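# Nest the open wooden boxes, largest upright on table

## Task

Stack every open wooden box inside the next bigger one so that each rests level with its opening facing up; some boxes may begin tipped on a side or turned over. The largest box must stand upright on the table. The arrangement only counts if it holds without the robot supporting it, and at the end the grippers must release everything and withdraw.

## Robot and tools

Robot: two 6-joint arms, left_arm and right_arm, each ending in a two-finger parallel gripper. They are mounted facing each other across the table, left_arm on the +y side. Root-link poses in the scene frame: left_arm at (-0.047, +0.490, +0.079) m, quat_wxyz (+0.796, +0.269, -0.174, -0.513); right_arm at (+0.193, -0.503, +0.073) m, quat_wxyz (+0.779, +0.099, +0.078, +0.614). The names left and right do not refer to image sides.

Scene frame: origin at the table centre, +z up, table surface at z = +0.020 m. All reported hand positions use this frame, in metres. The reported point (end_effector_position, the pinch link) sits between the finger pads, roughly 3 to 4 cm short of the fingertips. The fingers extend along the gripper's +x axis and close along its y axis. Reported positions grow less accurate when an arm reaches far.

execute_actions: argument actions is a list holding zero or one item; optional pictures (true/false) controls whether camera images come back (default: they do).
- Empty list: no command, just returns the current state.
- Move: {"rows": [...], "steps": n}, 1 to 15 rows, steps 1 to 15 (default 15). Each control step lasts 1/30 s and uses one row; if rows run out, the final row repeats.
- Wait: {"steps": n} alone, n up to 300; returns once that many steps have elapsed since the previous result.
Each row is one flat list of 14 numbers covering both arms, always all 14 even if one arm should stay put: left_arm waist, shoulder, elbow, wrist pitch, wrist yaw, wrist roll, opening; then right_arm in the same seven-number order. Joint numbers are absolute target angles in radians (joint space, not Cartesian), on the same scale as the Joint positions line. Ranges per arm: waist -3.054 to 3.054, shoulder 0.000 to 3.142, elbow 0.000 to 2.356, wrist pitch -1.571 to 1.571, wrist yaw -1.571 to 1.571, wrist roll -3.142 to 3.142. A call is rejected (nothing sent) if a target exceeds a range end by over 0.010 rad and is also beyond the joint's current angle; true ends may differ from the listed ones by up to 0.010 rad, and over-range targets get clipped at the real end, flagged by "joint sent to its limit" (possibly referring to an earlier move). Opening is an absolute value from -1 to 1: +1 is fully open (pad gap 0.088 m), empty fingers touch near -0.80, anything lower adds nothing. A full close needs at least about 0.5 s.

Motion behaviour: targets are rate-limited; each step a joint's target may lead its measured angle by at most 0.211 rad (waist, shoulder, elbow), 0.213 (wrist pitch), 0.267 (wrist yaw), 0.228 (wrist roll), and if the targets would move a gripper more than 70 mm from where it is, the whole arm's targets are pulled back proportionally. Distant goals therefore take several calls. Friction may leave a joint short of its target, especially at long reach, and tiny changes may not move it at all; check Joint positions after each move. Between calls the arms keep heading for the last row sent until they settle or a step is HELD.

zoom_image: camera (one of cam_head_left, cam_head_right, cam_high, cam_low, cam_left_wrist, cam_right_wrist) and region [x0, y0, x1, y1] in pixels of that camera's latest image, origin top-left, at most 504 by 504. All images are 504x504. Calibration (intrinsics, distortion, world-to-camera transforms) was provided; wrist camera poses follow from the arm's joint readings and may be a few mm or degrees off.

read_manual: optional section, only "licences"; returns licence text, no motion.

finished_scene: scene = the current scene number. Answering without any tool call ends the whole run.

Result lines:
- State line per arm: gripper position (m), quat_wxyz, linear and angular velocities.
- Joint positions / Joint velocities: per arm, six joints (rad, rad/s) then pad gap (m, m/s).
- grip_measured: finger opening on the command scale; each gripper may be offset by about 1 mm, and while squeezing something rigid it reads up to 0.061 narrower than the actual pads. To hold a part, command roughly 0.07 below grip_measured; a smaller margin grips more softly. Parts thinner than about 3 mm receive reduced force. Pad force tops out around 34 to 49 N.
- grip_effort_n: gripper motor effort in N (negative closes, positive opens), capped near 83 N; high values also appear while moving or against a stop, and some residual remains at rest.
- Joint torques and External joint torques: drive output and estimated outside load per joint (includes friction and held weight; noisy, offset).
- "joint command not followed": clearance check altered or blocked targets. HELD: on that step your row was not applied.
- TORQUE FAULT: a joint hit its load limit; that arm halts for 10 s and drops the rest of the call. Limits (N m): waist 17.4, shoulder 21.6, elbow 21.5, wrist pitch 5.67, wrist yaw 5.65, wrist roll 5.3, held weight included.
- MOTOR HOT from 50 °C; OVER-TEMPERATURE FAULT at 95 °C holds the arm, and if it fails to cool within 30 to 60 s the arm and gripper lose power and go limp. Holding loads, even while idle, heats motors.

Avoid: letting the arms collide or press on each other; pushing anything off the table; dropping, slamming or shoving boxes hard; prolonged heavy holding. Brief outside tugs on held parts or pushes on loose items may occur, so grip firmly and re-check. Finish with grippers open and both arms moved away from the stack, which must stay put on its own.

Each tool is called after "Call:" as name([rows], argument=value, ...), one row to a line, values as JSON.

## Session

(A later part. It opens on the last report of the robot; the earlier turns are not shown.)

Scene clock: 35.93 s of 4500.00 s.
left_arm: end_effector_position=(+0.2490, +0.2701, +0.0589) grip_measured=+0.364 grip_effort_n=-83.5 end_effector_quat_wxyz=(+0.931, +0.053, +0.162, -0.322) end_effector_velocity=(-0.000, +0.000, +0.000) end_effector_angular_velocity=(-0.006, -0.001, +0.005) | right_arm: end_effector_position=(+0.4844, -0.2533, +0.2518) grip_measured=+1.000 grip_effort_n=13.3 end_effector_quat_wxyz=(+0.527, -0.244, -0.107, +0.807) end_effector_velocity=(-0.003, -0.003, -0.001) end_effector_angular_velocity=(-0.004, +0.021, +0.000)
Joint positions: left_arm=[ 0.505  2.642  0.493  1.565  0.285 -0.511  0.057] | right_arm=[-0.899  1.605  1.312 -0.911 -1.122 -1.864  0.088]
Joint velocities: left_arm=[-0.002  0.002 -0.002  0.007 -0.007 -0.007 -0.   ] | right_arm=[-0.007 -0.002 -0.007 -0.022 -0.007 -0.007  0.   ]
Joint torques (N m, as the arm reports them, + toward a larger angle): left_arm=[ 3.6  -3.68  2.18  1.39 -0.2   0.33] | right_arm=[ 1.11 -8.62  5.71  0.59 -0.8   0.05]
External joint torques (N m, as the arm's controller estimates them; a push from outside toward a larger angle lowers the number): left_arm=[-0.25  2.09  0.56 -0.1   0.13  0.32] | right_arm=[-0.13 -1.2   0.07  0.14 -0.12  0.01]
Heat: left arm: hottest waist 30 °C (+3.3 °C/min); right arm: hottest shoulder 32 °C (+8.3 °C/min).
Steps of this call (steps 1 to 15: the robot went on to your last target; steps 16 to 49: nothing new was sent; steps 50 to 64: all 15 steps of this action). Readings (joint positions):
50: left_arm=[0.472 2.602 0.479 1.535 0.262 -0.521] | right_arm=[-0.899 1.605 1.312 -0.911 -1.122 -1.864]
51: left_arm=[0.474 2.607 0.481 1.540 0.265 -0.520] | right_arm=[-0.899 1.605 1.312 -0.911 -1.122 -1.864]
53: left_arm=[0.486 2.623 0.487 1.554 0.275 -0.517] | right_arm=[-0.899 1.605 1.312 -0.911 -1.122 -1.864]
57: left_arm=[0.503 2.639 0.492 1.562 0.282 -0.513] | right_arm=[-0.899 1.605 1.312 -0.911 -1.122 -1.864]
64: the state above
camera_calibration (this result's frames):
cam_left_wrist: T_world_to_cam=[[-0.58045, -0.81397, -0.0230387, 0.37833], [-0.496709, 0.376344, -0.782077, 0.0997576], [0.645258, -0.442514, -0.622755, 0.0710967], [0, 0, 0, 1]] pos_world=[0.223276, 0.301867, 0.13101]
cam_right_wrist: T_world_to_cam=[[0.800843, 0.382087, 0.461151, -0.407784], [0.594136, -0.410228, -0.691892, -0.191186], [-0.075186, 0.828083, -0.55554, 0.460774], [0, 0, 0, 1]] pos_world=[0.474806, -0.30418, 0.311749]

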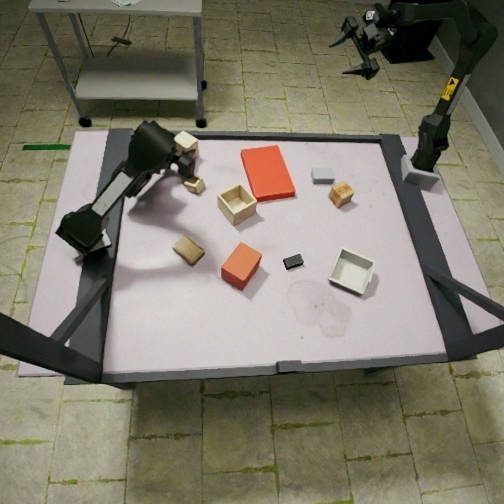

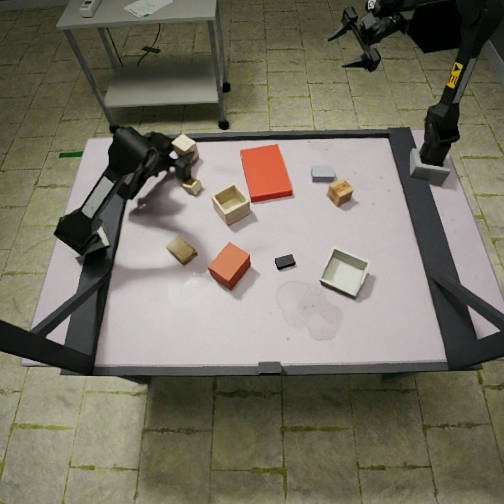

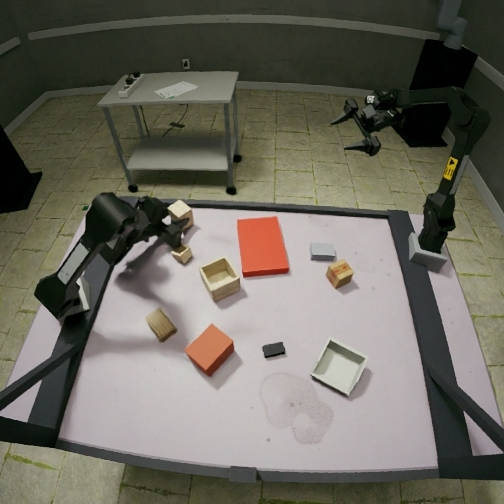

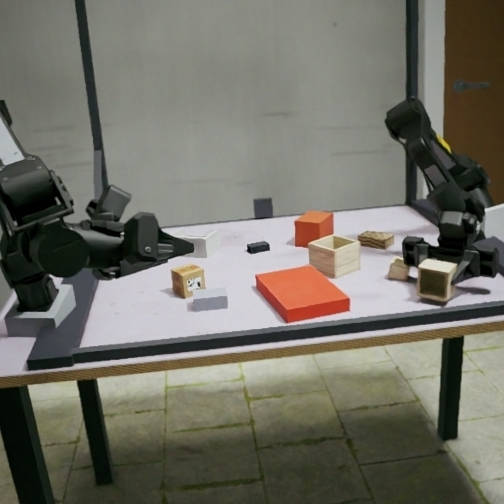

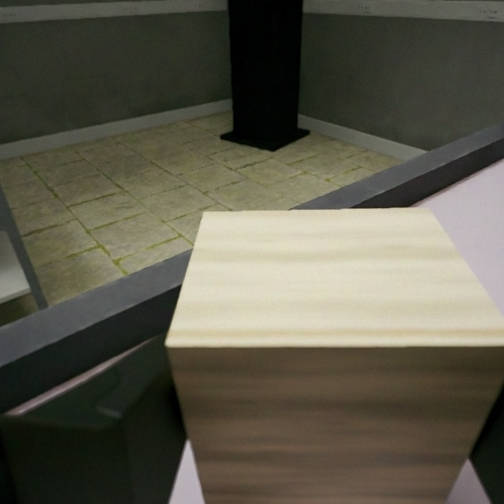

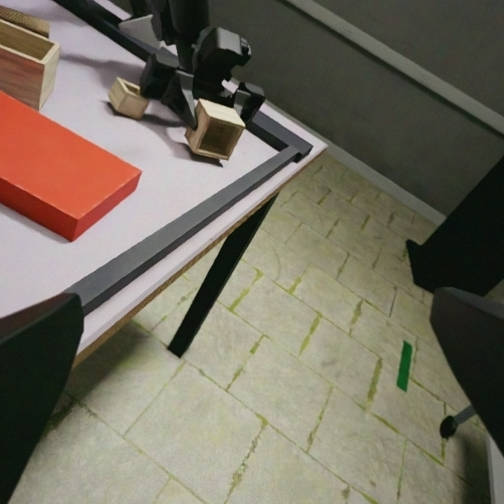

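Call:
execute_actions([
  {"rows":[[0.53,2.63,0.5,1.562,0.3,-0.5,0.2,-0.9,1.6,1.312,-0.911,-1.123,-1.864,1],[0.545,2.63,0.51,1.562,0.31,-0.49,0.2,-0.9,1.6,1.312,-0.911,-1.123,-1.864,1],[0.56,2.63,0.515,1.562,0.325,-0.48,0.2,-0.9,1.6,1.312,-0.911,-1.123,-1.864,1],[0.575,2.64,0.52,1.562,0.34,-0.47,0.2,-0.9,1.6,1.312,-0.911,-1.123,-1.864,1],[0.575,2.65,0.525,1.562,0.345,-0.46,0.2,-0.9,1.6,1.312,-0.911,-1.123,-1.864,1],[0.575,2.66,0.53,1.562,0.345,-0.46,0.2,-0.9,1.6,1.312,-0.911,-1.123,-1.864,1],[0.575,2.67,0.532,1.562,0.345,-0.46,0.2,-0.9,1.6,1.312,-0.911,-1.123,-1.864,1],[0.575,2.68,0.534,1.562,0.345,-0.46,0.2,-0.9,1.6,1.312,-0.911,-1.123,-1.864,1],[0.575,2.69,0.535,1.562,0.345,-0.46,0.2,-0.9,1.6,1.312,-0.911,-1.123,-1.864,1],[0.572,2.7,0.535,1.562,0.343,-0.46,0.2,-0.9,1.6,1.312,-0.911,-1.123,-1.864,1]]},
])

Call:
zoom_image(camera="cam_low", region=[390, 220, 500, 330])

Call:
zoom_image(camera="cam_right_wrist", region=[100, 40, 300, 200])

Scene clock: 39.03 s of 4500.00 s.
left_arm: end_effector_position=(+0.2629, +0.2827, +0.0579) grip_measured=+0.364 grip_effort_n=-83.5 end_effector_quat_wxyz=(+0.931, +0.057, +0.163, -0.323) end_effector_velocity=(+0.002, +0.004, -0.004) end_effector_angular_velocity=(+0.010, +0.004, +0.014) | right_arm: end_effector_position=(+0.4844, -0.2533, +0.2518) grip_measured=+1.000 grip_effort_n=12.3 end_effector_quat_wxyz=(+0.527, -0.244, -0.107, +0.807) end_effector_velocity=(+0.001, -0.000, +0.001) end_effector_angular_velocity=(+0.007, +0.003, -0.004)
Joint positions: left_arm=[ 0.57   2.689  0.53   1.559  0.341 -0.463  0.057] | right_arm=[-0.899  1.605  1.312 -0.911 -1.122 -1.864  0.088]
Joint velocities: left_arm=[ 0.002  0.012  0.002 -0.007 -0.007  0.007 -0.   ] | right_arm=[-0.002 -0.002 -0.002  0.007 -0.007  0.007  0.   ]
Joint torques (N m, as the arm reports them, + toward a larger angle): left_arm=[ 3.83 -4.75  2.57  1.92 -0.22  0.1 ] | right_arm=[ 1.19 -8.54  5.65  0.65 -0.85  0.02]
External joint torques (N m, as the arm's controller estimates them; a push from outside toward a larger angle lowers the number): left_arm=[0.01 1.47 0.66 0.34 0.1  0.09] | right_arm=[-0.04 -1.07 -0.07  0.17 -0.16 -0.01]
Heat: left arm: hottest waist 30 °C (+3.1 °C/min); right arm: hottest shoulder 33 °C (+9.2 °C/min).
Steps of this call (steps 1 to 15: the robot went on to your last target; steps 16 to 78: nothing new was sent; steps 79 to 93: all 15 steps of this action). Readings (joint positions):
79: left_arm=[0.507 2.642 0.494 1.565 0.288 -0.510] | right_arm=[-0.899 1.605 1.312 -0.911 -1.122 -1.864]
80: left_arm=[0.512 2.642 0.495 1.564 0.295 -0.503] | right_arm=[-0.899 1.605 1.312 -0.911 -1.122 -1.864]
82: left_arm=[0.532 2.642 0.501 1.559 0.312 -0.490] | right_arm=[-0.899 1.605 1.312 -0.911 -1.122 -1.864]
86: left_arm=[0.568 2.649 0.522 1.562 0.334 -0.469] | right_arm=[-0.899 1.605 1.312 -0.911 -1.122 -1.864]
93: the state above
camera_calibration (this result's frames):
cam_left_wrist: T_world_to_cam=[[-0.582065, -0.812548, -0.031084, 0.397103], [-0.495175, 0.384519, -0.779068, 0.0982162], [0.644983, -0.438076, -0.626168, 0.0660835], [0, 0, 0, 1]] pos_world=[0.237151, 0.313849, 0.13024]
cam_right_wrist: T_world_to_cam=[[0.800843, 0.382087, 0.461151, -0.407784], [0.594136, -0.410228, -0.691892, -0.191186], [-0.075186, 0.828083, -0.55554, 0.460774], [0, 0, 0, 1]] pos_world=[0.474806, -0.30418, 0.311749]

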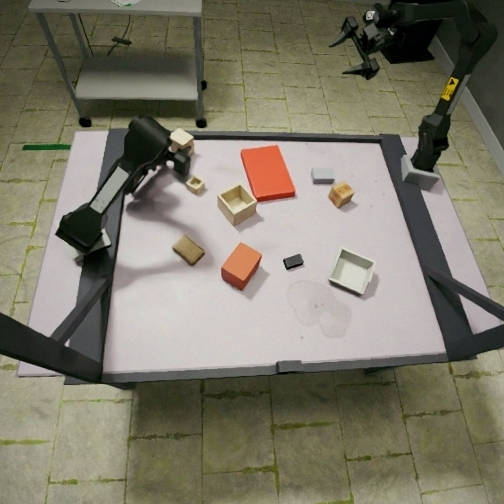

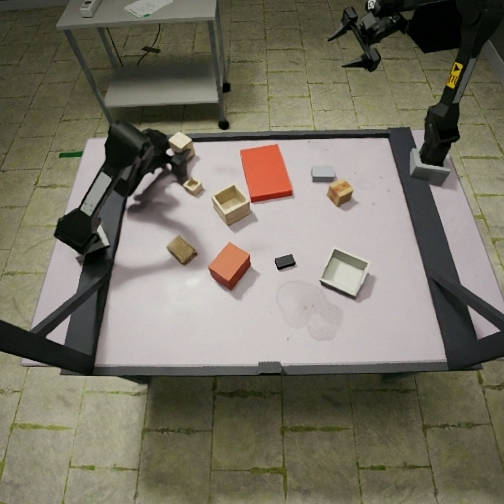

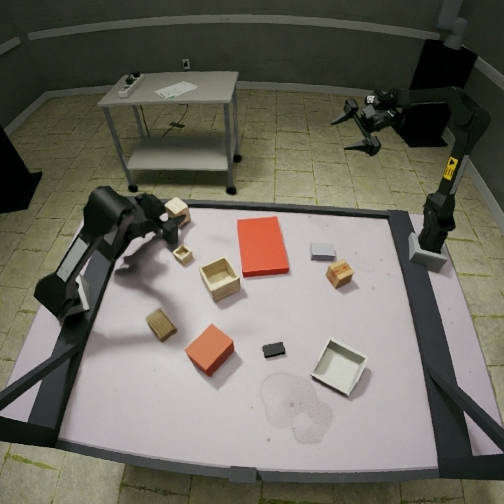

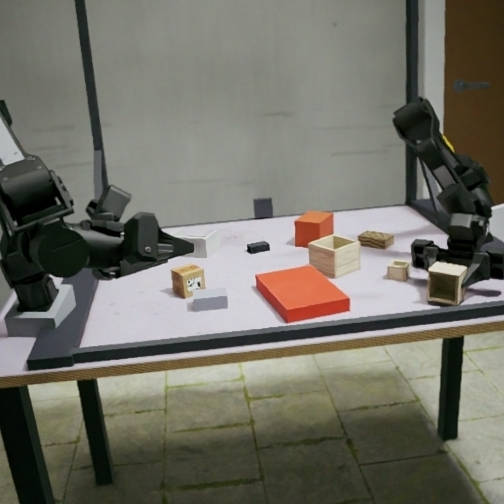

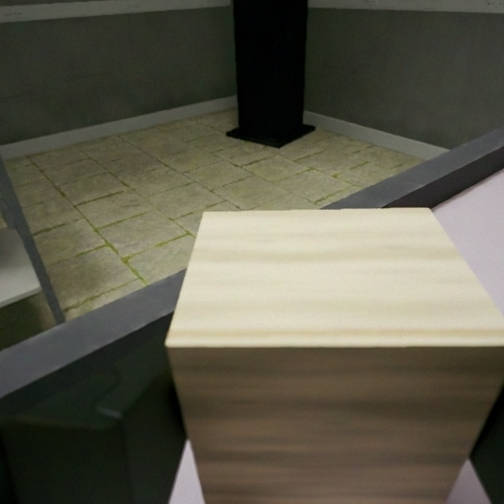

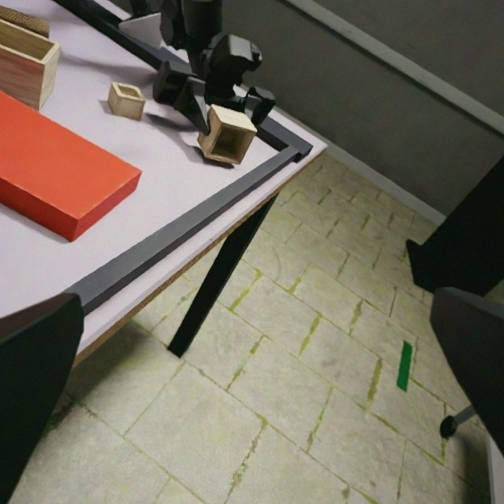

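Region (390, 220, 500, 330) of cam_low's 504x504 image, scaled by 4.582, with more detail than that image has.

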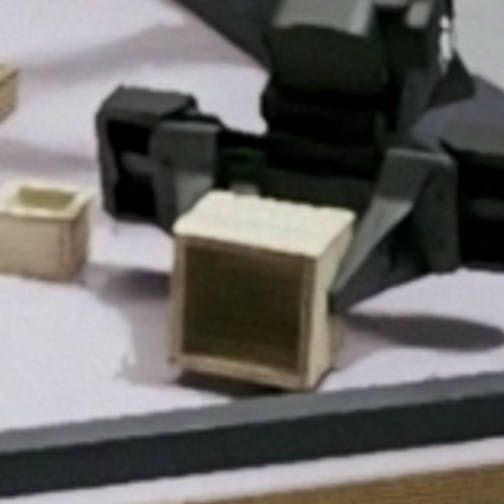

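Region (100, 40, 300, 200) of cam_right_wrist's 504x504 image, scaled by 2.520, with more detail than that image has; it fills the top 403 rows of this view, and the rest is white.

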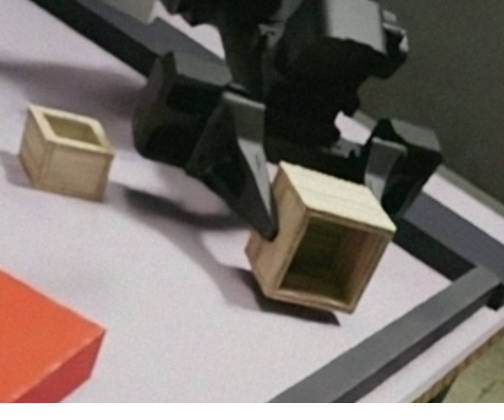

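Call:
execute_actions([
  {"rows":[[0.572,2.72,0.535,1.562,0.343,-0.46,0.2,-0.9,1.6,1.312,-0.911,-1.123,-1.864,1]],"steps":10},
], pictures=false)

Call:
execute_actions([
  {"rows":[[0.572,2.72,0.535,1.562,0.343,-0.46,0.9,-0.9,1.6,1.312,-0.911,-1.123,-1.864,1]],"steps":12},
])

Call:
zoom_image(camera="cam_low", region=[390, 220, 500, 330])

Scene clock: 39.97 s of 4500.00 s.
left_arm: end_effector_position=(+0.2631, +0.2869, +0.0515) grip_measured=+0.364 grip_effort_n=-83.5 end_effector_quat_wxyz=(+0.931, +0.058, +0.170, -0.318) end_effector_velocity=(-0.000, -0.000, +0.001) end_effector_angular_velocity=(-0.003, +0.003, +0.008) | right_arm: end_effector_position=(+0.4844, -0.2533, +0.2518) grip_measured=+1.000 grip_effort_n=12.3 end_effector_quat_wxyz=(+0.527, -0.244, -0.107, +0.807) end_effector_velocity=(-0.001, -0.001, +0.001) end_effector_angular_velocity=(+0.006, +0.003, +0.002)
Joint positions: left_arm=[ 0.57   2.71   0.531  1.56   0.341 -0.463  0.057] | right_arm=[-0.899  1.605  1.312 -0.911 -1.122 -1.864  0.088]
Joint velocities: left_arm=[-0.002 -0.007 -0.002 -0.007 -0.007 -0.007 -0.   ] | right_arm=[-0.002 -0.002 -0.002 -0.007 -0.007 -0.007  0.   ]
Joint torques (N m, as the arm reports them, + toward a larger angle): left_arm=[ 3.84 -4.54  2.42  1.8  -0.25  0.07] | right_arm=[ 1.27 -8.59  5.69  0.6  -0.82  0.07]
External joint torques (N m, as the arm's controller estimates them; a push from outside toward a larger angle lowers the number): left_arm=[0.1  1.48 0.76 0.31 0.06 0.06] | right_arm=[ 0.03 -1.18  0.02  0.14 -0.13  0.04]
Heat: left arm: hottest waist 30 °C (+3.0 °C/min); right arm: hottest shoulder 33 °C (+9.0 °C/min).
Steps of this call (steps 1 to 15: the robot went on to your last target; steps 16 to 18: nothing new was sent; steps 19 to 28: all 10 steps of this action). Readings (joint positions):
19: left_arm=[0.570 2.692 0.530 1.560 0.341 -0.463] | right_arm=[-0.899 1.605 1.312 -0.911 -1.122 -1.864]
20: left_arm=[0.570 2.696 0.530 1.562 0.341 -0.463] | right_arm=[-0.899 1.605 1.312 -0.911 -1.122 -1.864]
22: left_arm=[0.570 2.704 0.531 1.561 0.341 -0.463] | right_arm=[-0.899 1.605 1.312 -0.911 -1.122 -1.864]
26: left_arm=[0.570 2.710 0.531 1.560 0.341 -0.463] | right_arm=[-0.899 1.605 1.312 -0.911 -1.122 -1.864]
28: the state above

Scene clock: 40.37 s of 4500.00 s.
left_arm: end_effector_position=(+0.2631, +0.2869, +0.0514) grip_measured=+0.889 grip_effort_n=16.0 end_effector_quat_wxyz=(+0.931, +0.058, +0.170, -0.318) end_effector_velocity=(-0.003, +0.002, -0.005) end_effector_angular_velocity=(+0.006, +0.029, +0.008) | right_arm: end_effector_position=(+0.4844, -0.2533, +0.2518) grip_measured=+1.000 grip_effort_n=11.9 end_effector_quat_wxyz=(+0.527, -0.244, -0.107, +0.807) end_effector_velocity=(+0.002, -0.001, +0.001) end_effector_angular_velocity=(+0.010, -0.010, -0.005)
Joint positions: left_arm=[ 0.57   2.71   0.531  1.56   0.341 -0.463  0.083] | right_arm=[-0.899  1.605  1.312 -0.911 -1.122 -1.864  0.088]
Joint velocities: left_arm=[-0.002 -0.002 -0.007 -0.022  0.007 -0.007  0.004] | right_arm=[-0.007 -0.002 -0.002  0.007 -0.007 -0.007  0.   ]
Joint torques (N m, as the arm reports them, + toward a larger angle): left_arm=[ 3.82 -4.69  2.27  1.77 -0.24  0.09] | right_arm=[ 1.21 -8.47  5.71  0.59 -0.83  0.  ]
External joint torques (N m, as the arm's controller estimates them; a push from outside toward a larger angle lowers the number): left_arm=[0.03 1.31 0.62 0.28 0.08 0.08] | right_arm=[-0.03 -0.95 -0.02  0.11 -0.13 -0.03]
Heat: left arm: hottest waist 30 °C (+3.0 °C/min); right arm: hottest shoulder 33 °C (+8.9 °C/min).
Steps of this call (steps 1 to 12: all 12 steps of this action). Readings (joint positions):
1: left_arm=[0.570 2.710 0.531 1.560 0.341 -0.463] | right_arm=[-0.899 1.605 1.312 -0.911 -1.122 -1.864]
2: left_arm=[0.570 2.710 0.531 1.560 0.341 -0.463] | right_arm=[-0.899 1.605 1.312 -0.911 -1.122 -1.864]
4: left_arm=[0.570 2.710 0.531 1.560 0.341 -0.463] | right_arm=[-0.899 1.605 1.312 -0.911 -1.122 -1.864]
8: left_arm=[0.570 2.710 0.531 1.560 0.341 -0.463] | right_arm=[-0.899 1.605 1.312 -0.911 -1.122 -1.864]
12: the state above
camera_calibration (this result's frames):
cam_left_wrist: T_world_to_cam=[[-0.575116, -0.817553, -0.0291315, 0.399968], [-0.509138, 0.385576, -0.769487, 0.0945722], [0.640329, -0.427712, -0.637998, 0.0625207], [0, 0, 0, 1]] pos_world=[0.238144, 0.317271, 0.124312]
cam_right_wrist: T_world_to_cam=[[0.800843, 0.382087, 0.461151, -0.407784], [0.594136, -0.410228, -0.691892, -0.191186], [-0.075186, 0.828083, -0.55554, 0.460774], [0, 0, 0, 1]] pos_world=[0.474806, -0.30418, 0.311749]

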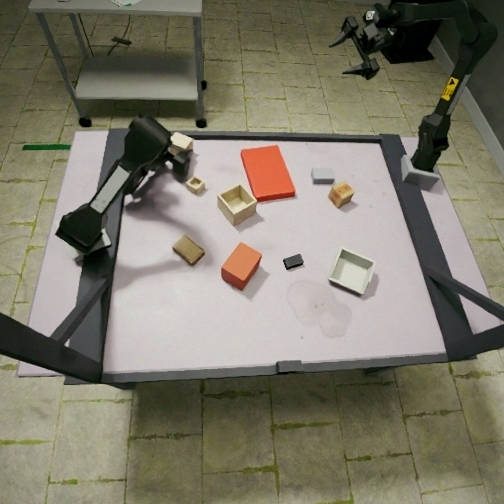

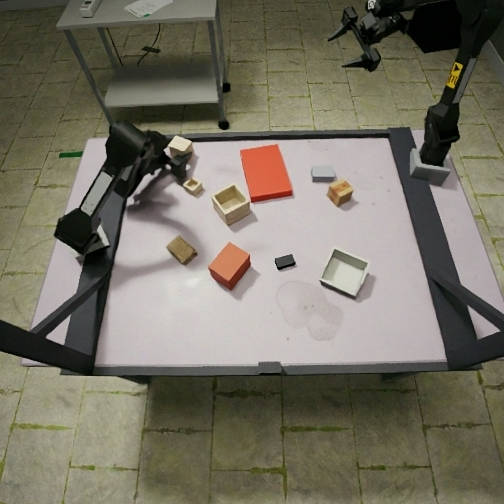

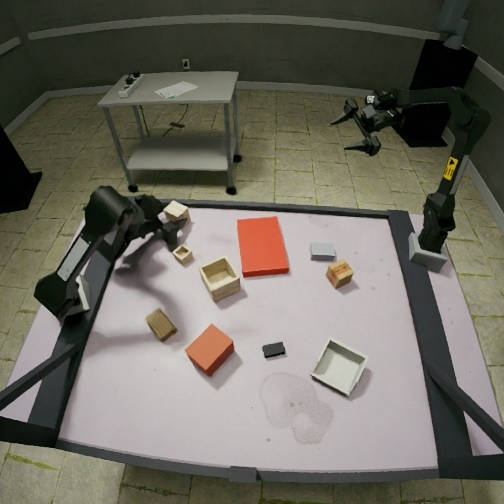

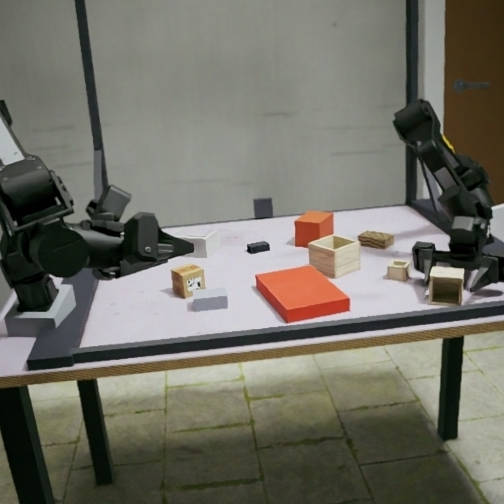

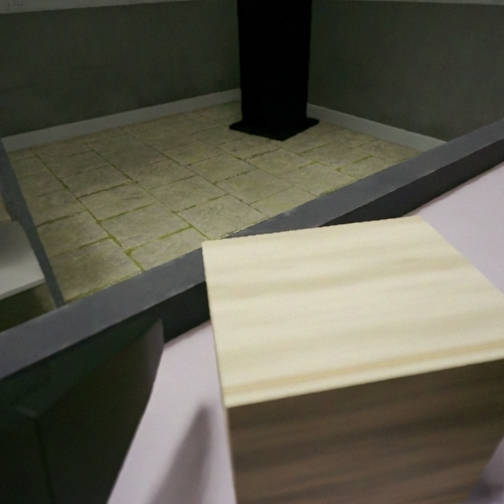

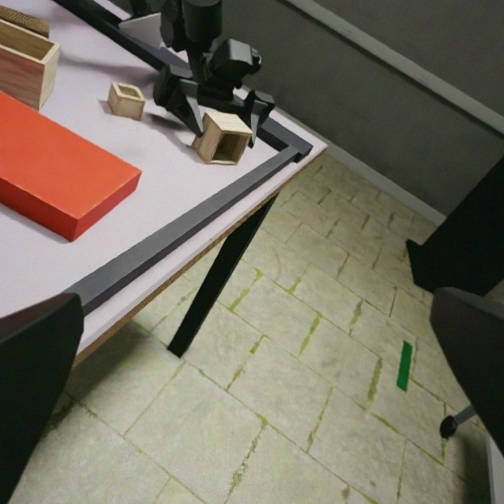

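Region (390, 220, 500, 330) of cam_low's 504x504 image, scaled by 4.582, with more detail than that image has.

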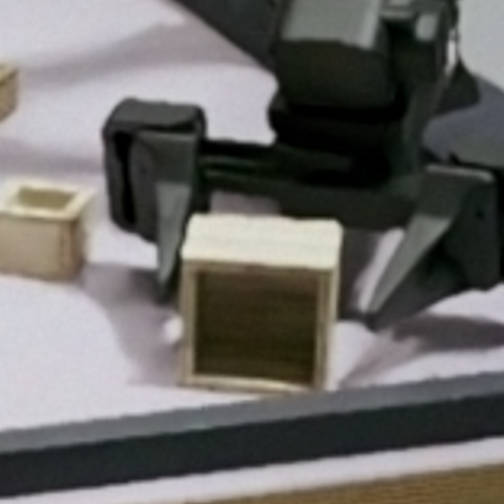

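Call:
execute_actions([
  {"rows":[[0.585,2.66,0.52,1.55,0.35,-0.46,1,-0.9,1.6,1.312,-0.911,-1.123,-1.864,1],[0.6,2.6,0.51,1.51,0.36,-0.45,1,-0.9,1.6,1.312,-0.911,-1.123,-1.864,1],[0.615,2.54,0.5,1.47,0.375,-0.44,1,-0.9,1.6,1.312,-0.911,-1.123,-1.864,1],[0.63,2.48,0.49,1.43,0.39,-0.43,1,-0.9,1.6,1.312,-0.911,-1.123,-1.864,1],[0.645,2.42,0.49,1.38,0.4,-0.42,1,-0.9,1.6,1.312,-0.911,-1.123,-1.864,1],[0.66,2.36,0.49,1.33,0.41,-0.41,1,-0.9,1.6,1.312,-0.911,-1.123,-1.864,1],[0.67,2.3,0.49,1.27,0.42,-0.4,1,-0.9,1.6,1.312,-0.911,-1.123,-1.864,1],[0.67,2.24,0.49,1.2,0.42,-0.4,1,-0.9,1.6,1.312,-0.911,-1.123,-1.864,1],[0.67,2.18,0.5,1.1,0.42,-0.4,1,-0.9,1.6,1.312,-0.911,-1.123,-1.864,1],[0.67,2.12,0.52,1.0,0.42,-0.4,1,-0.9,1.6,1.312,-0.911,-1.123,-1.864,1],[0.67,2.06,0.55,0.9,0.42,-0.4,1,-0.9,1.6,1.312,-0.911,-1.123,-1.864,1],[0.67,2.0,0.6,0.8,0.42,-0.4,1,-0.9,1.6,1.312,-0.911,-1.123,-1.864,1],[0.67,1.95,0.65,0.7,0.42,-0.4,1,-0.9,1.6,1.312,-0.911,-1.123,-1.864,1],[0.67,1.9,0.7,0.6,0.42,-0.4,1,-0.9,1.6,1.312,-0.911,-1.123,-1.864,1]]},
], pictures=false)

Call:
execute_actions([
  {"rows":[[0.6,1.9,1.2,-0.1,0.45,-0.1,1,-0.9,1.6,1.312,-0.911,-1.123,-1.864,1]]},
], pictures=false)

Call:
execute_actions([
  {"rows":[[0.6,2.1,1.5,-0.9,0.45,0.2,1,-0.9,1.6,1.312,-0.911,-1.123,-1.864,1]]},
])

Call:
zoom_image(camera="cam_head_left", region=[140, 100, 260, 220])

Call:
zoom_image(camera="cam_high", region=[130, 170, 250, 290])

Scene clock: 44.93 s of 4500.00 s.
left_arm: end_effector_position=(+0.2496, +0.2289, +0.2067) grip_measured=+0.996 grip_effort_n=16.0 end_effector_quat_wxyz=(+0.930, +0.060, +0.107, -0.347) end_effector_velocity=(-0.032, -0.266, +0.475) end_effector_angular_velocity=(-0.176, -0.517, -0.308) | right_arm: end_effector_position=(+0.4844, -0.2533, +0.2518) grip_measured=+1.000 grip_effort_n=12.3 end_effector_quat_wxyz=(+0.527, -0.244, -0.107, +0.807) end_effector_velocity=(+0.000, -0.002, +0.000) end_effector_angular_velocity=(+0.009, -0.010, +0.001)
Joint positions: left_arm=[ 0.667  2.054  0.599  0.954  0.415 -0.404  0.088] | right_arm=[-0.899  1.605  1.312 -0.911 -1.122 -1.864  0.088]
Joint velocities: left_arm=[-0.002 -1.263  0.96  -1.604  0.007  0.022  0.   ] | right_arm=[-0.007 -0.002 -0.002 -0.007 -0.007 -0.022  0.   ]
Joint torques (N m, as the arm reports them, + toward a larger angle): left_arm=[ 3.97 -6.94  5.58  1.54 -0.19  0.03] | right_arm=[ 1.41 -8.46  5.65  0.64 -0.81  0.03]
External joint torques (N m, as the arm's controller estimates them; a push from outside toward a larger angle lowers the number): left_arm=[ 0.19 -1.07  1.2  -0.03  0.1   0.03] | right_arm=[ 0.2  -0.96 -0.05  0.18 -0.11  0.  ]
Heat: left arm: hottest waist 30 °C (+2.7 °C/min); right arm: hottest shoulder 33 °C (+8.0 °C/min).
Steps of this call (steps 1 to 15: the robot went on to your last target; steps 16 to 90: nothing new was sent; then 1.07 s passed at rest; steps 91 to 105: all 15 steps of this action). Readings (joint positions):
91: left_arm=[0.571 2.707 0.531 1.559 0.342 -0.462] | right_arm=[-0.899 1.605 1.312 -0.911 -1.122 -1.864]
92: left_arm=[0.574 2.694 0.527 1.546 0.346 -0.461] | right_arm=[-0.899 1.605 1.312 -0.911 -1.122 -1.864]
94: left_arm=[0.591 2.629 0.510 1.495 0.362 -0.450] | right_arm=[-0.899 1.605 1.312 -0.911 -1.122 -1.864]
98: left_arm=[0.645 2.409 0.497 1.341 0.399 -0.418] | right_arm=[-0.899 1.605 1.312 -0.911 -1.122 -1.864]
105: the state above

Scene clock: 45.43 s of 4500.00 s.
left_arm: end_effector_position=(+0.2294, +0.1198, +0.3265) grip_measured=+0.996 grip_effort_n=16.0 end_effector_quat_wxyz=(+0.891, +0.212, +0.097, -0.389) end_effector_velocity=(+0.018, +0.161, -0.266) end_effector_angular_velocity=(+0.618, +1.271, +0.821) | right_arm: end_effector_position=(+0.4844, -0.2533, +0.2518) grip_measured=+1.000 grip_effort_n=12.3 end_effector_quat_wxyz=(+0.527, -0.244, -0.107, +0.807) end_effector_velocity=(+0.001, -0.000, +0.001) end_effector_angular_velocity=(+0.011, -0.010, -0.000)
Joint positions: left_arm=[ 0.598  1.889  1.2    0.127  0.447 -0.104  0.088] | right_arm=[-0.899  1.605  1.312 -0.911 -1.122 -1.864  0.088]
Joint velocities: left_arm=[-0.002 -0.002  0.09  -1.736 -0.007  0.022 -0.   ] | right_arm=[-0.002 -0.002 -0.002  0.007 -0.007 -0.007  0.   ]
Joint torques (N m, as the arm reports them, + toward a larger angle): left_arm=[ 4.91 -3.87  5.61  0.89 -0.21  0.1 ] | right_arm=[ 1.06 -8.45  5.64  0.6  -0.86  0.08]
External joint torques (N m, as the arm's controller estimates them; a push from outside toward a larger angle lowers the number): left_arm=[ 0.09 -0.25  1.07 -0.13  0.11  0.12] | right_arm=[-0.22 -0.97 -0.06  0.13 -0.16  0.04]
Heat: left arm: hottest waist 30 °C (+2.6 °C/min); right arm: hottest shoulder 33 °C (+7.9 °C/min).
Steps of this call (steps 1 to 15: all 15 steps of this action). Readings (joint positions):
1: left_arm=[0.665 2.018 0.634 0.907 0.416 -0.378] | right_arm=[-0.899 1.605 1.312 -0.911 -1.122 -1.864]
2: left_arm=[0.658 1.992 0.673 0.868 0.422 -0.327] | right_arm=[-0.899 1.605 1.312 -0.911 -1.122 -1.864]
4: left_arm=[0.634 1.955 0.769 0.766 0.434 -0.228] | right_arm=[-0.899 1.605 1.312 -0.911 -1.122 -1.864]
8: left_arm=[0.601 1.922 0.994 0.529 0.446 -0.130] | right_arm=[-0.899 1.605 1.312 -0.911 -1.122 -1.864]
15: the state above

Scene clock: 45.93 s of 4500.00 s.
left_arm: end_effector_position=(+0.2237, +0.1847, +0.2287) grip_measured=+0.996 grip_effort_n=16.0 end_effector_quat_wxyz=(+0.798, +0.307, +0.422, -0.301) end_effector_velocity=(-0.189, +0.190, -0.159) end_effector_angular_velocity=(+0.572, +1.199, +0.766) | right_arm: end_effector_position=(+0.4844, -0.2533, +0.2518) grip_measured=+1.000 grip_effort_n=12.3 end_effector_quat_wxyz=(+0.527, -0.244, -0.107, +0.807) end_effector_velocity=(-0.001, -0.001, +0.001) end_effector_angular_velocity=(+0.006, +0.003, +0.002)
Joint positions: left_arm=[ 0.598  2.089  1.492 -0.774  0.449  0.196  0.088] | right_arm=[-0.899  1.605  1.312 -0.911 -1.122 -1.864  0.088]
Joint velocities: left_arm=[-0.002  0.017 -0.002 -1.516 -0.007  0.007 -0.   ] | right_arm=[-0.002 -0.002 -0.002 -0.007 -0.007 -0.007  0.   ]
Joint torques (N m, as the arm reports them, + toward a larger angle): left_arm=[ 5.32 -5.19  7.36  1.44 -0.1   0.05] | right_arm=[ 1.22 -8.64  5.7   0.63 -0.77  0.01]
External joint torques (N m, as the arm's controller estimates them; a push from outside toward a larger angle lowers the number): left_arm=[0.09 1.57 1.25 0.03 0.01 0.05] | right_arm=[-0.02 -1.18  0.01  0.17 -0.08 -0.02]
Heat: left arm: hottest waist 30 °C (+2.6 °C/min); right arm: hottest shoulder 33 °C (+7.8 °C/min).
Steps of this call (steps 1 to 15: all 15 steps of this action). Readings (joint positions):
1: left_arm=[0.598 1.911 1.223 0.054 0.450 -0.064] | right_arm=[-0.899 1.605 1.312 -0.911 -1.122 -1.864]
2: left_arm=[0.598 1.955 1.279 -0.001 0.454 0.006] | right_arm=[-0.899 1.605 1.312 -0.911 -1.122 -1.864]
4: left_arm=[0.598 2.044 1.392 -0.120 0.450 0.107] | right_arm=[-0.899 1.605 1.312 -0.911 -1.122 -1.864]
8: left_arm=[0.598 2.088 1.465 -0.360 0.449 0.178] | right_arm=[-0.899 1.605 1.312 -0.911 -1.122 -1.864]
15: the state above
camera_calibration (this result's frames):
cam_left_wrist: T_world_to_cam=[[-0.719528, -0.632547, -0.28664, 0.355922], [-0.617558, 0.771595, -0.152526, 0.0622324], [0.31765, 0.06727, -0.945819, 0.208352], [0, 0, 0, 1]] pos_world=[0.228345, 0.163103, 0.308576]
cam_right_wrist: T_world_to_cam=[[0.800843, 0.382087, 0.461151, -0.407784], [0.594136, -0.410228, -0.691892, -0.191186], [-0.075186, 0.828083, -0.55554, 0.460774], [0, 0, 0, 1]] pos_world=[0.474806, -0.30418, 0.311749]

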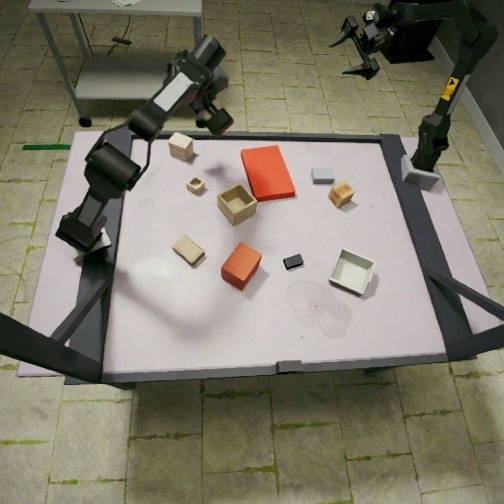

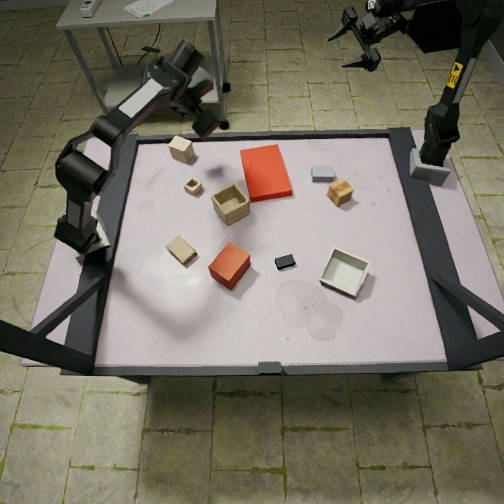

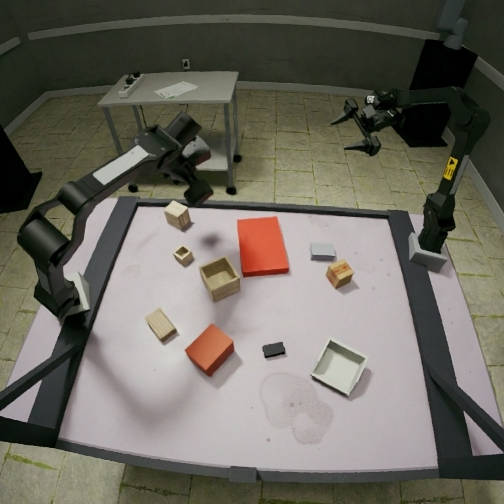

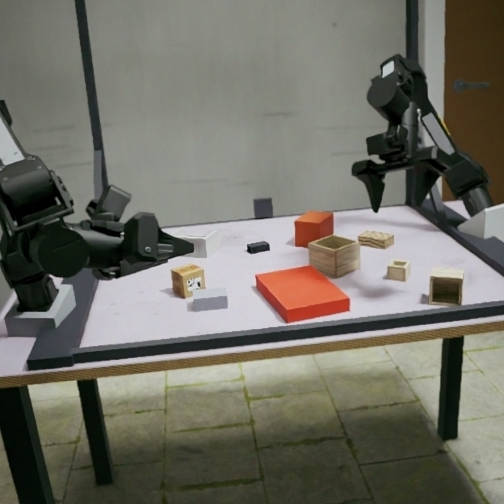

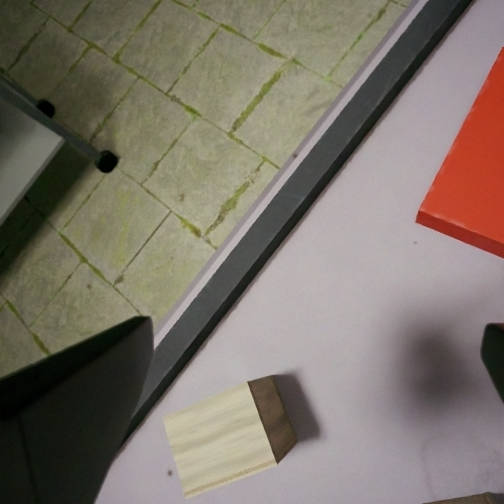

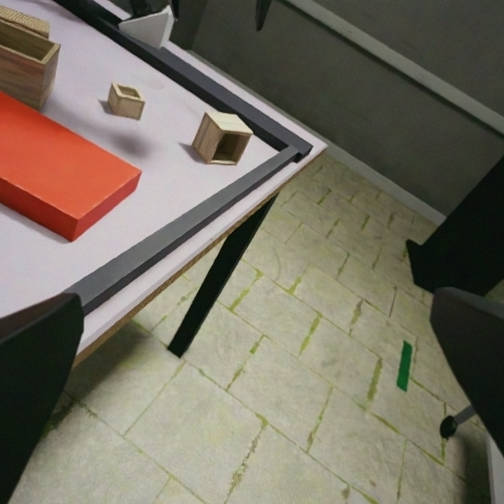

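Region (140, 100, 260, 220) of cam_head_left's 504x504 image, scaled by 4.200, with more detail than that image has.

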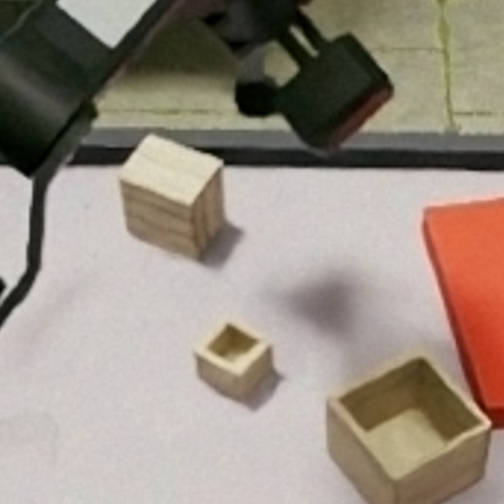

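Region (130, 170, 250, 290) of cam_high's 504x504 image, scaled by 4.200, with more detail than that image has.

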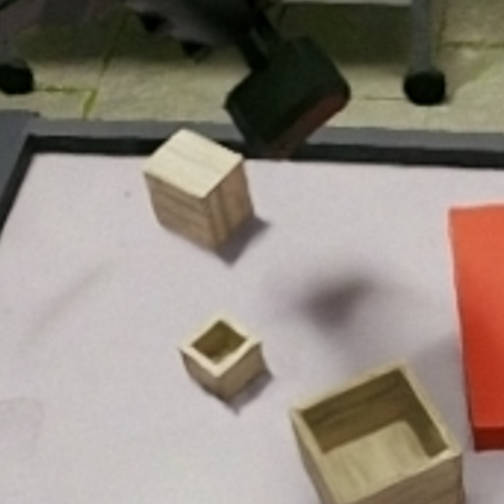

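Call:
execute_actions([
  {"rows":[[0.61,2.15,1.57,-1.0,0.45,0.19,1,-0.9,1.6,1.312,-0.911,-1.123,-1.864,1],[0.62,2.2,1.64,-1.1,0.45,0.19,1,-0.9,1.6,1.312,-0.911,-1.123,-1.864,1],[0.63,2.25,1.7,-1.2,0.46,0.19,1,-0.9,1.6,1.312,-0.911,-1.123,-1.864,1],[0.64,2.3,1.76,-1.3,0.46,0.18,1,-0.9,1.6,1.312,-0.911,-1.123,-1.864,1],[0.65,2.35,1.82,-1.4,0.46,0.18,1,-0.9,1.6,1.312,-0.911,-1.123,-1.864,1],[0.66,2.4,1.88,-1.5,0.47,0.18,1,-0.9,1.6,1.312,-0.911,-1.123,-1.864,1],[0.67,2.46,1.93,-1.546,0.47,0.173,1,-0.9,1.6,1.312,-0.911,-1.123,-1.864,1],[0.676,2.52,1.98,-1.546,0.47,0.173,1,-0.9,1.6,1.312,-0.911,-1.123,-1.864,1],[0.676,2.58,2.02,-1.546,0.47,0.173,1,-0.9,1.6,1.312,-0.911,-1.123,-1.864,1],[0.676,2.64,2.06,-1.546,0.47,0.173,1,-0.9,1.6,1.312,-0.911,-1.123,-1.864,1],[0.676,2.7,2.1,-1.546,0.47,0.173,1,-0.9,1.6,1.312,-0.911,-1.123,-1.864,1],[0.676,2.75,2.13,-1.546,0.47,0.173,1,-0.9,1.6,1.312,-0.911,-1.123,-1.864,1],[0.676,2.81,2.15,-1.546,0.47,0.173,1,-0.9,1.6,1.312,-0.911,-1.123,-1.864,1]]},
], pictures=false)

Call:
execute_actions([
  {"steps":20},
])

Call:
zoom_image(camera="cam_low", region=[380, 200, 504, 324])

Scene clock: 48.70 s of 4500.00 s.
left_arm: end_effector_position=(+0.2621, +0.2515, +0.1549) grip_measured=+0.996 grip_effort_n=15.6 end_effector_quat_wxyz=(+0.652, +0.178, +0.721, -0.155) end_effector_velocity=(+0.101, +0.139, -0.321) end_effector_angular_velocity=(+0.300, +0.772, +0.432) | right_arm: end_effector_position=(+0.4844, -0.2533, +0.2518) grip_measured=+1.000 grip_effort_n=12.3 end_effector_quat_wxyz=(+0.527, -0.244, -0.107, +0.807) end_effector_velocity=(-0.001, -0.002, +0.000) end_effector_angular_velocity=(-0.006, -0.007, -0.001)
Joint positions: left_arm=[ 0.679  2.721  2.111 -1.521  0.467  0.176  0.088] | right_arm=[-0.899  1.605  1.312 -0.911 -1.122 -1.864  0.088]
Joint velocities: left_arm=[-0.017  1.092  0.315 -0.154 -0.007 -0.007 -0.   ] | right_arm=[-0.002 -0.007 -0.002 -0.007  0.007 -0.007  0.   ]
Joint torques (N m, as the arm reports them, + toward a larger angle): left_arm=[ 5.43 -8.78  6.1  -0.48  0.06 -0.07] | right_arm=[ 1.22 -8.46  5.52  0.64 -0.82  0.08]
External joint torques (N m, as the arm's controller estimates them; a push from outside toward a larger angle lowers the number): left_arm=[-0.01  2.82  0.4  -0.25  0.04 -0.07] | right_arm=[-0.02 -1.   -0.18  0.16 -0.13  0.04]
Heat: left arm: hottest waist 31 °C (+3.7 °C/min); right arm: hottest shoulder 34 °C (+8.6 °C/min).
Steps of this call (steps 1 to 30: the robot went on to your last target; steps 31 to 68: nothing new was sent; steps 69 to 83: all 15 steps of this action). Readings (joint positions):
69: left_arm=[0.598 2.098 1.501 -0.917 0.449 0.198] | right_arm=[-0.899 1.605 1.312 -0.911 -1.122 -1.864]
70: left_arm=[0.600 2.115 1.529 -0.965 0.449 0.197] | right_arm=[-0.899 1.605 1.312 -0.911 -1.122 -1.864]
72: left_arm=[0.607 2.177 1.624 -1.084 0.454 0.194] | right_arm=[-0.899 1.605 1.312 -0.911 -1.122 -1.864]
76: left_arm=[0.644 2.362 1.846 -1.319 0.464 0.182] | right_arm=[-0.899 1.605 1.312 -0.911 -1.122 -1.864]
83: the state above

Scene clock: 49.37 s of 4500.00 s.
left_arm: end_effector_position=(+0.2680, +0.2617, +0.1307) grip_measured=+0.996 grip_effort_n=15.6 end_effector_quat_wxyz=(+0.628, +0.168, +0.747, -0.140) end_effector_velocity=(+0.000, -0.002, -0.000) end_effector_angular_velocity=(-0.004, -0.005, +0.017) | right_arm: end_effector_position=(+0.4844, -0.2533, +0.2518) grip_measured=+1.000 grip_effort_n=11.9 end_effector_quat_wxyz=(+0.527, -0.244, -0.107, +0.807) end_effector_velocity=(-0.001, -0.001, +0.001) end_effector_angular_velocity=(+0.006, +0.003, +0.002)
Joint positions: left_arm=[ 0.677  2.809  2.145 -1.545  0.468  0.175  0.088] | right_arm=[-0.899  1.605  1.312 -0.911 -1.122 -1.864  0.088]
Joint velocities: left_arm=[-0.002 -0.002 -0.002  0.007  0.007 -0.022  0.   ] | right_arm=[-0.002 -0.002 -0.002 -0.007 -0.007 -0.007  0.   ]
Joint torques (N m, as the arm reports them, + toward a larger angle): left_arm=[ 5.62 -9.14  5.91 -0.03  0.06 -0.07] | right_arm=[ 1.33 -8.55  5.73  0.65 -0.79  0.04]
External joint torques (N m, as the arm's controller estimates them; a push from outside toward a larger angle lowers the number): left_arm=[-0.25  0.29  1.13 -0.19  0.08 -0.07] | right_arm=[ 0.09 -1.05 -0.01  0.17 -0.09  0.  ]
Heat: left arm: hottest waist 31 °C (+3.6 °C/min); right arm: hottest shoulder 34 °C (+8.5 °C/min).
Steps of this call (steps 1 to 20: the robot went on to your last target). Readings (joint positions):
1: left_arm=[0.679 2.754 2.117 -1.529 0.467 0.176] | right_arm=[-0.899 1.605 1.312 -0.911 -1.122 -1.864]
2: left_arm=[0.679 2.778 2.118 -1.536 0.467 0.175] | right_arm=[-0.899 1.605 1.312 -0.911 -1.122 -1.864]
4: left_arm=[0.677 2.805 2.118 -1.541 0.467 0.175] | right_arm=[-0.899 1.605 1.312 -0.911 -1.122 -1.864]
8: left_arm=[0.677 2.809 2.136 -1.545 0.467 0.175] | right_arm=[-0.899 1.605 1.312 -0.911 -1.122 -1.864]
20: the state above
camera_calibration (this result's frames):
cam_left_wrist: T_world_to_cam=[[-0.445548, -0.89372, -0.0524523, 0.372749], [-0.794873, 0.367953, 0.48248, 0.0853535], [-0.411902, 0.256661, -0.874335, 0.232962], [0, 0, 0, 1]] pos_world=[0.329881, 0.241935, 0.182057]
cam_right_wrist: T_world_to_cam=[[0.800843, 0.382087, 0.461151, -0.407784], [0.594136, -0.410228, -0.691892, -0.191186], [-0.075186, 0.828083, -0.55554, 0.460774], [0, 0, 0, 1]] pos_world=[0.474806, -0.30418, 0.311749]

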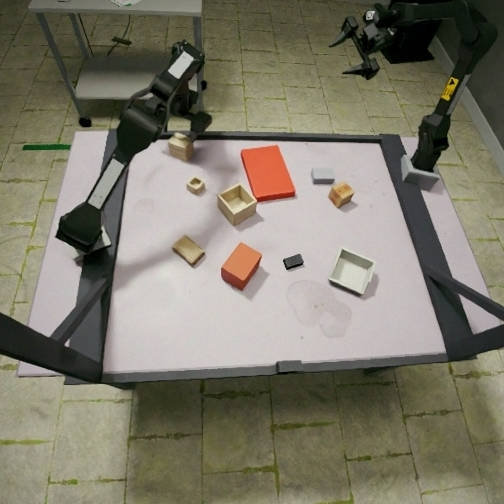

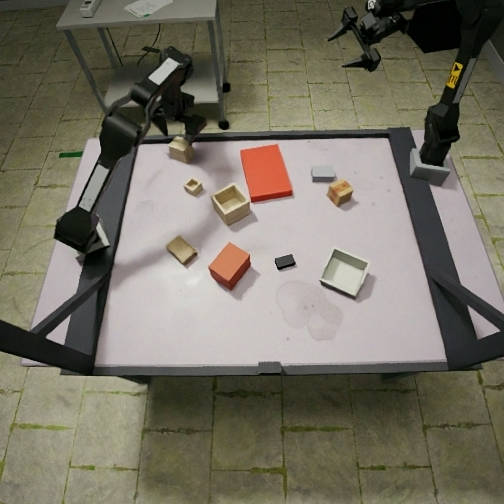

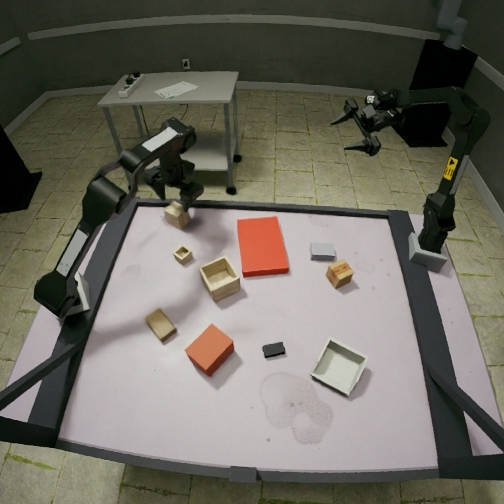

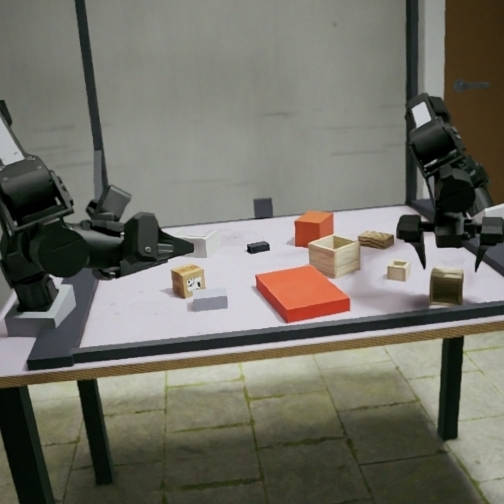

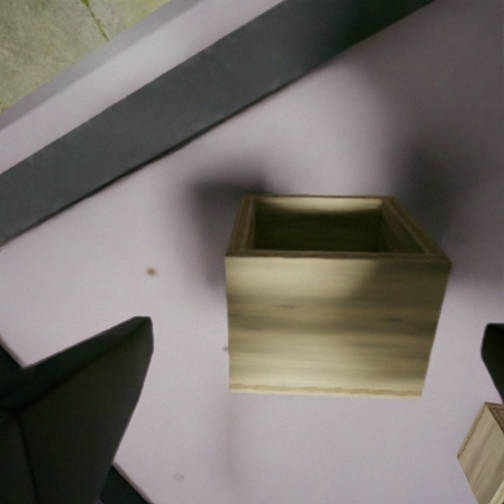

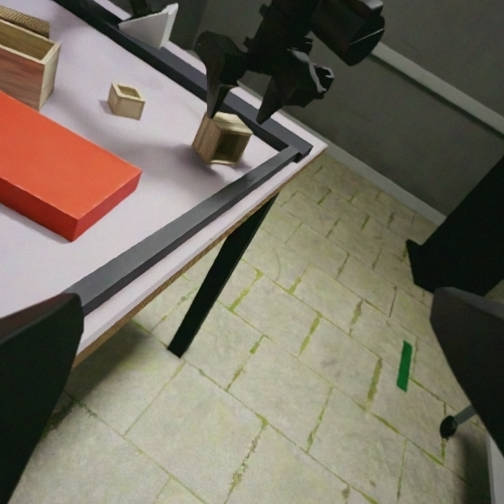

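Region (380, 200, 504, 324) of cam_low's 504x504 image, scaled by 4.065, with more detail than that image has.

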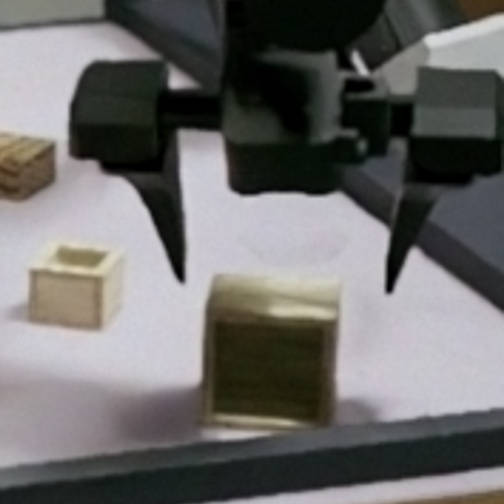

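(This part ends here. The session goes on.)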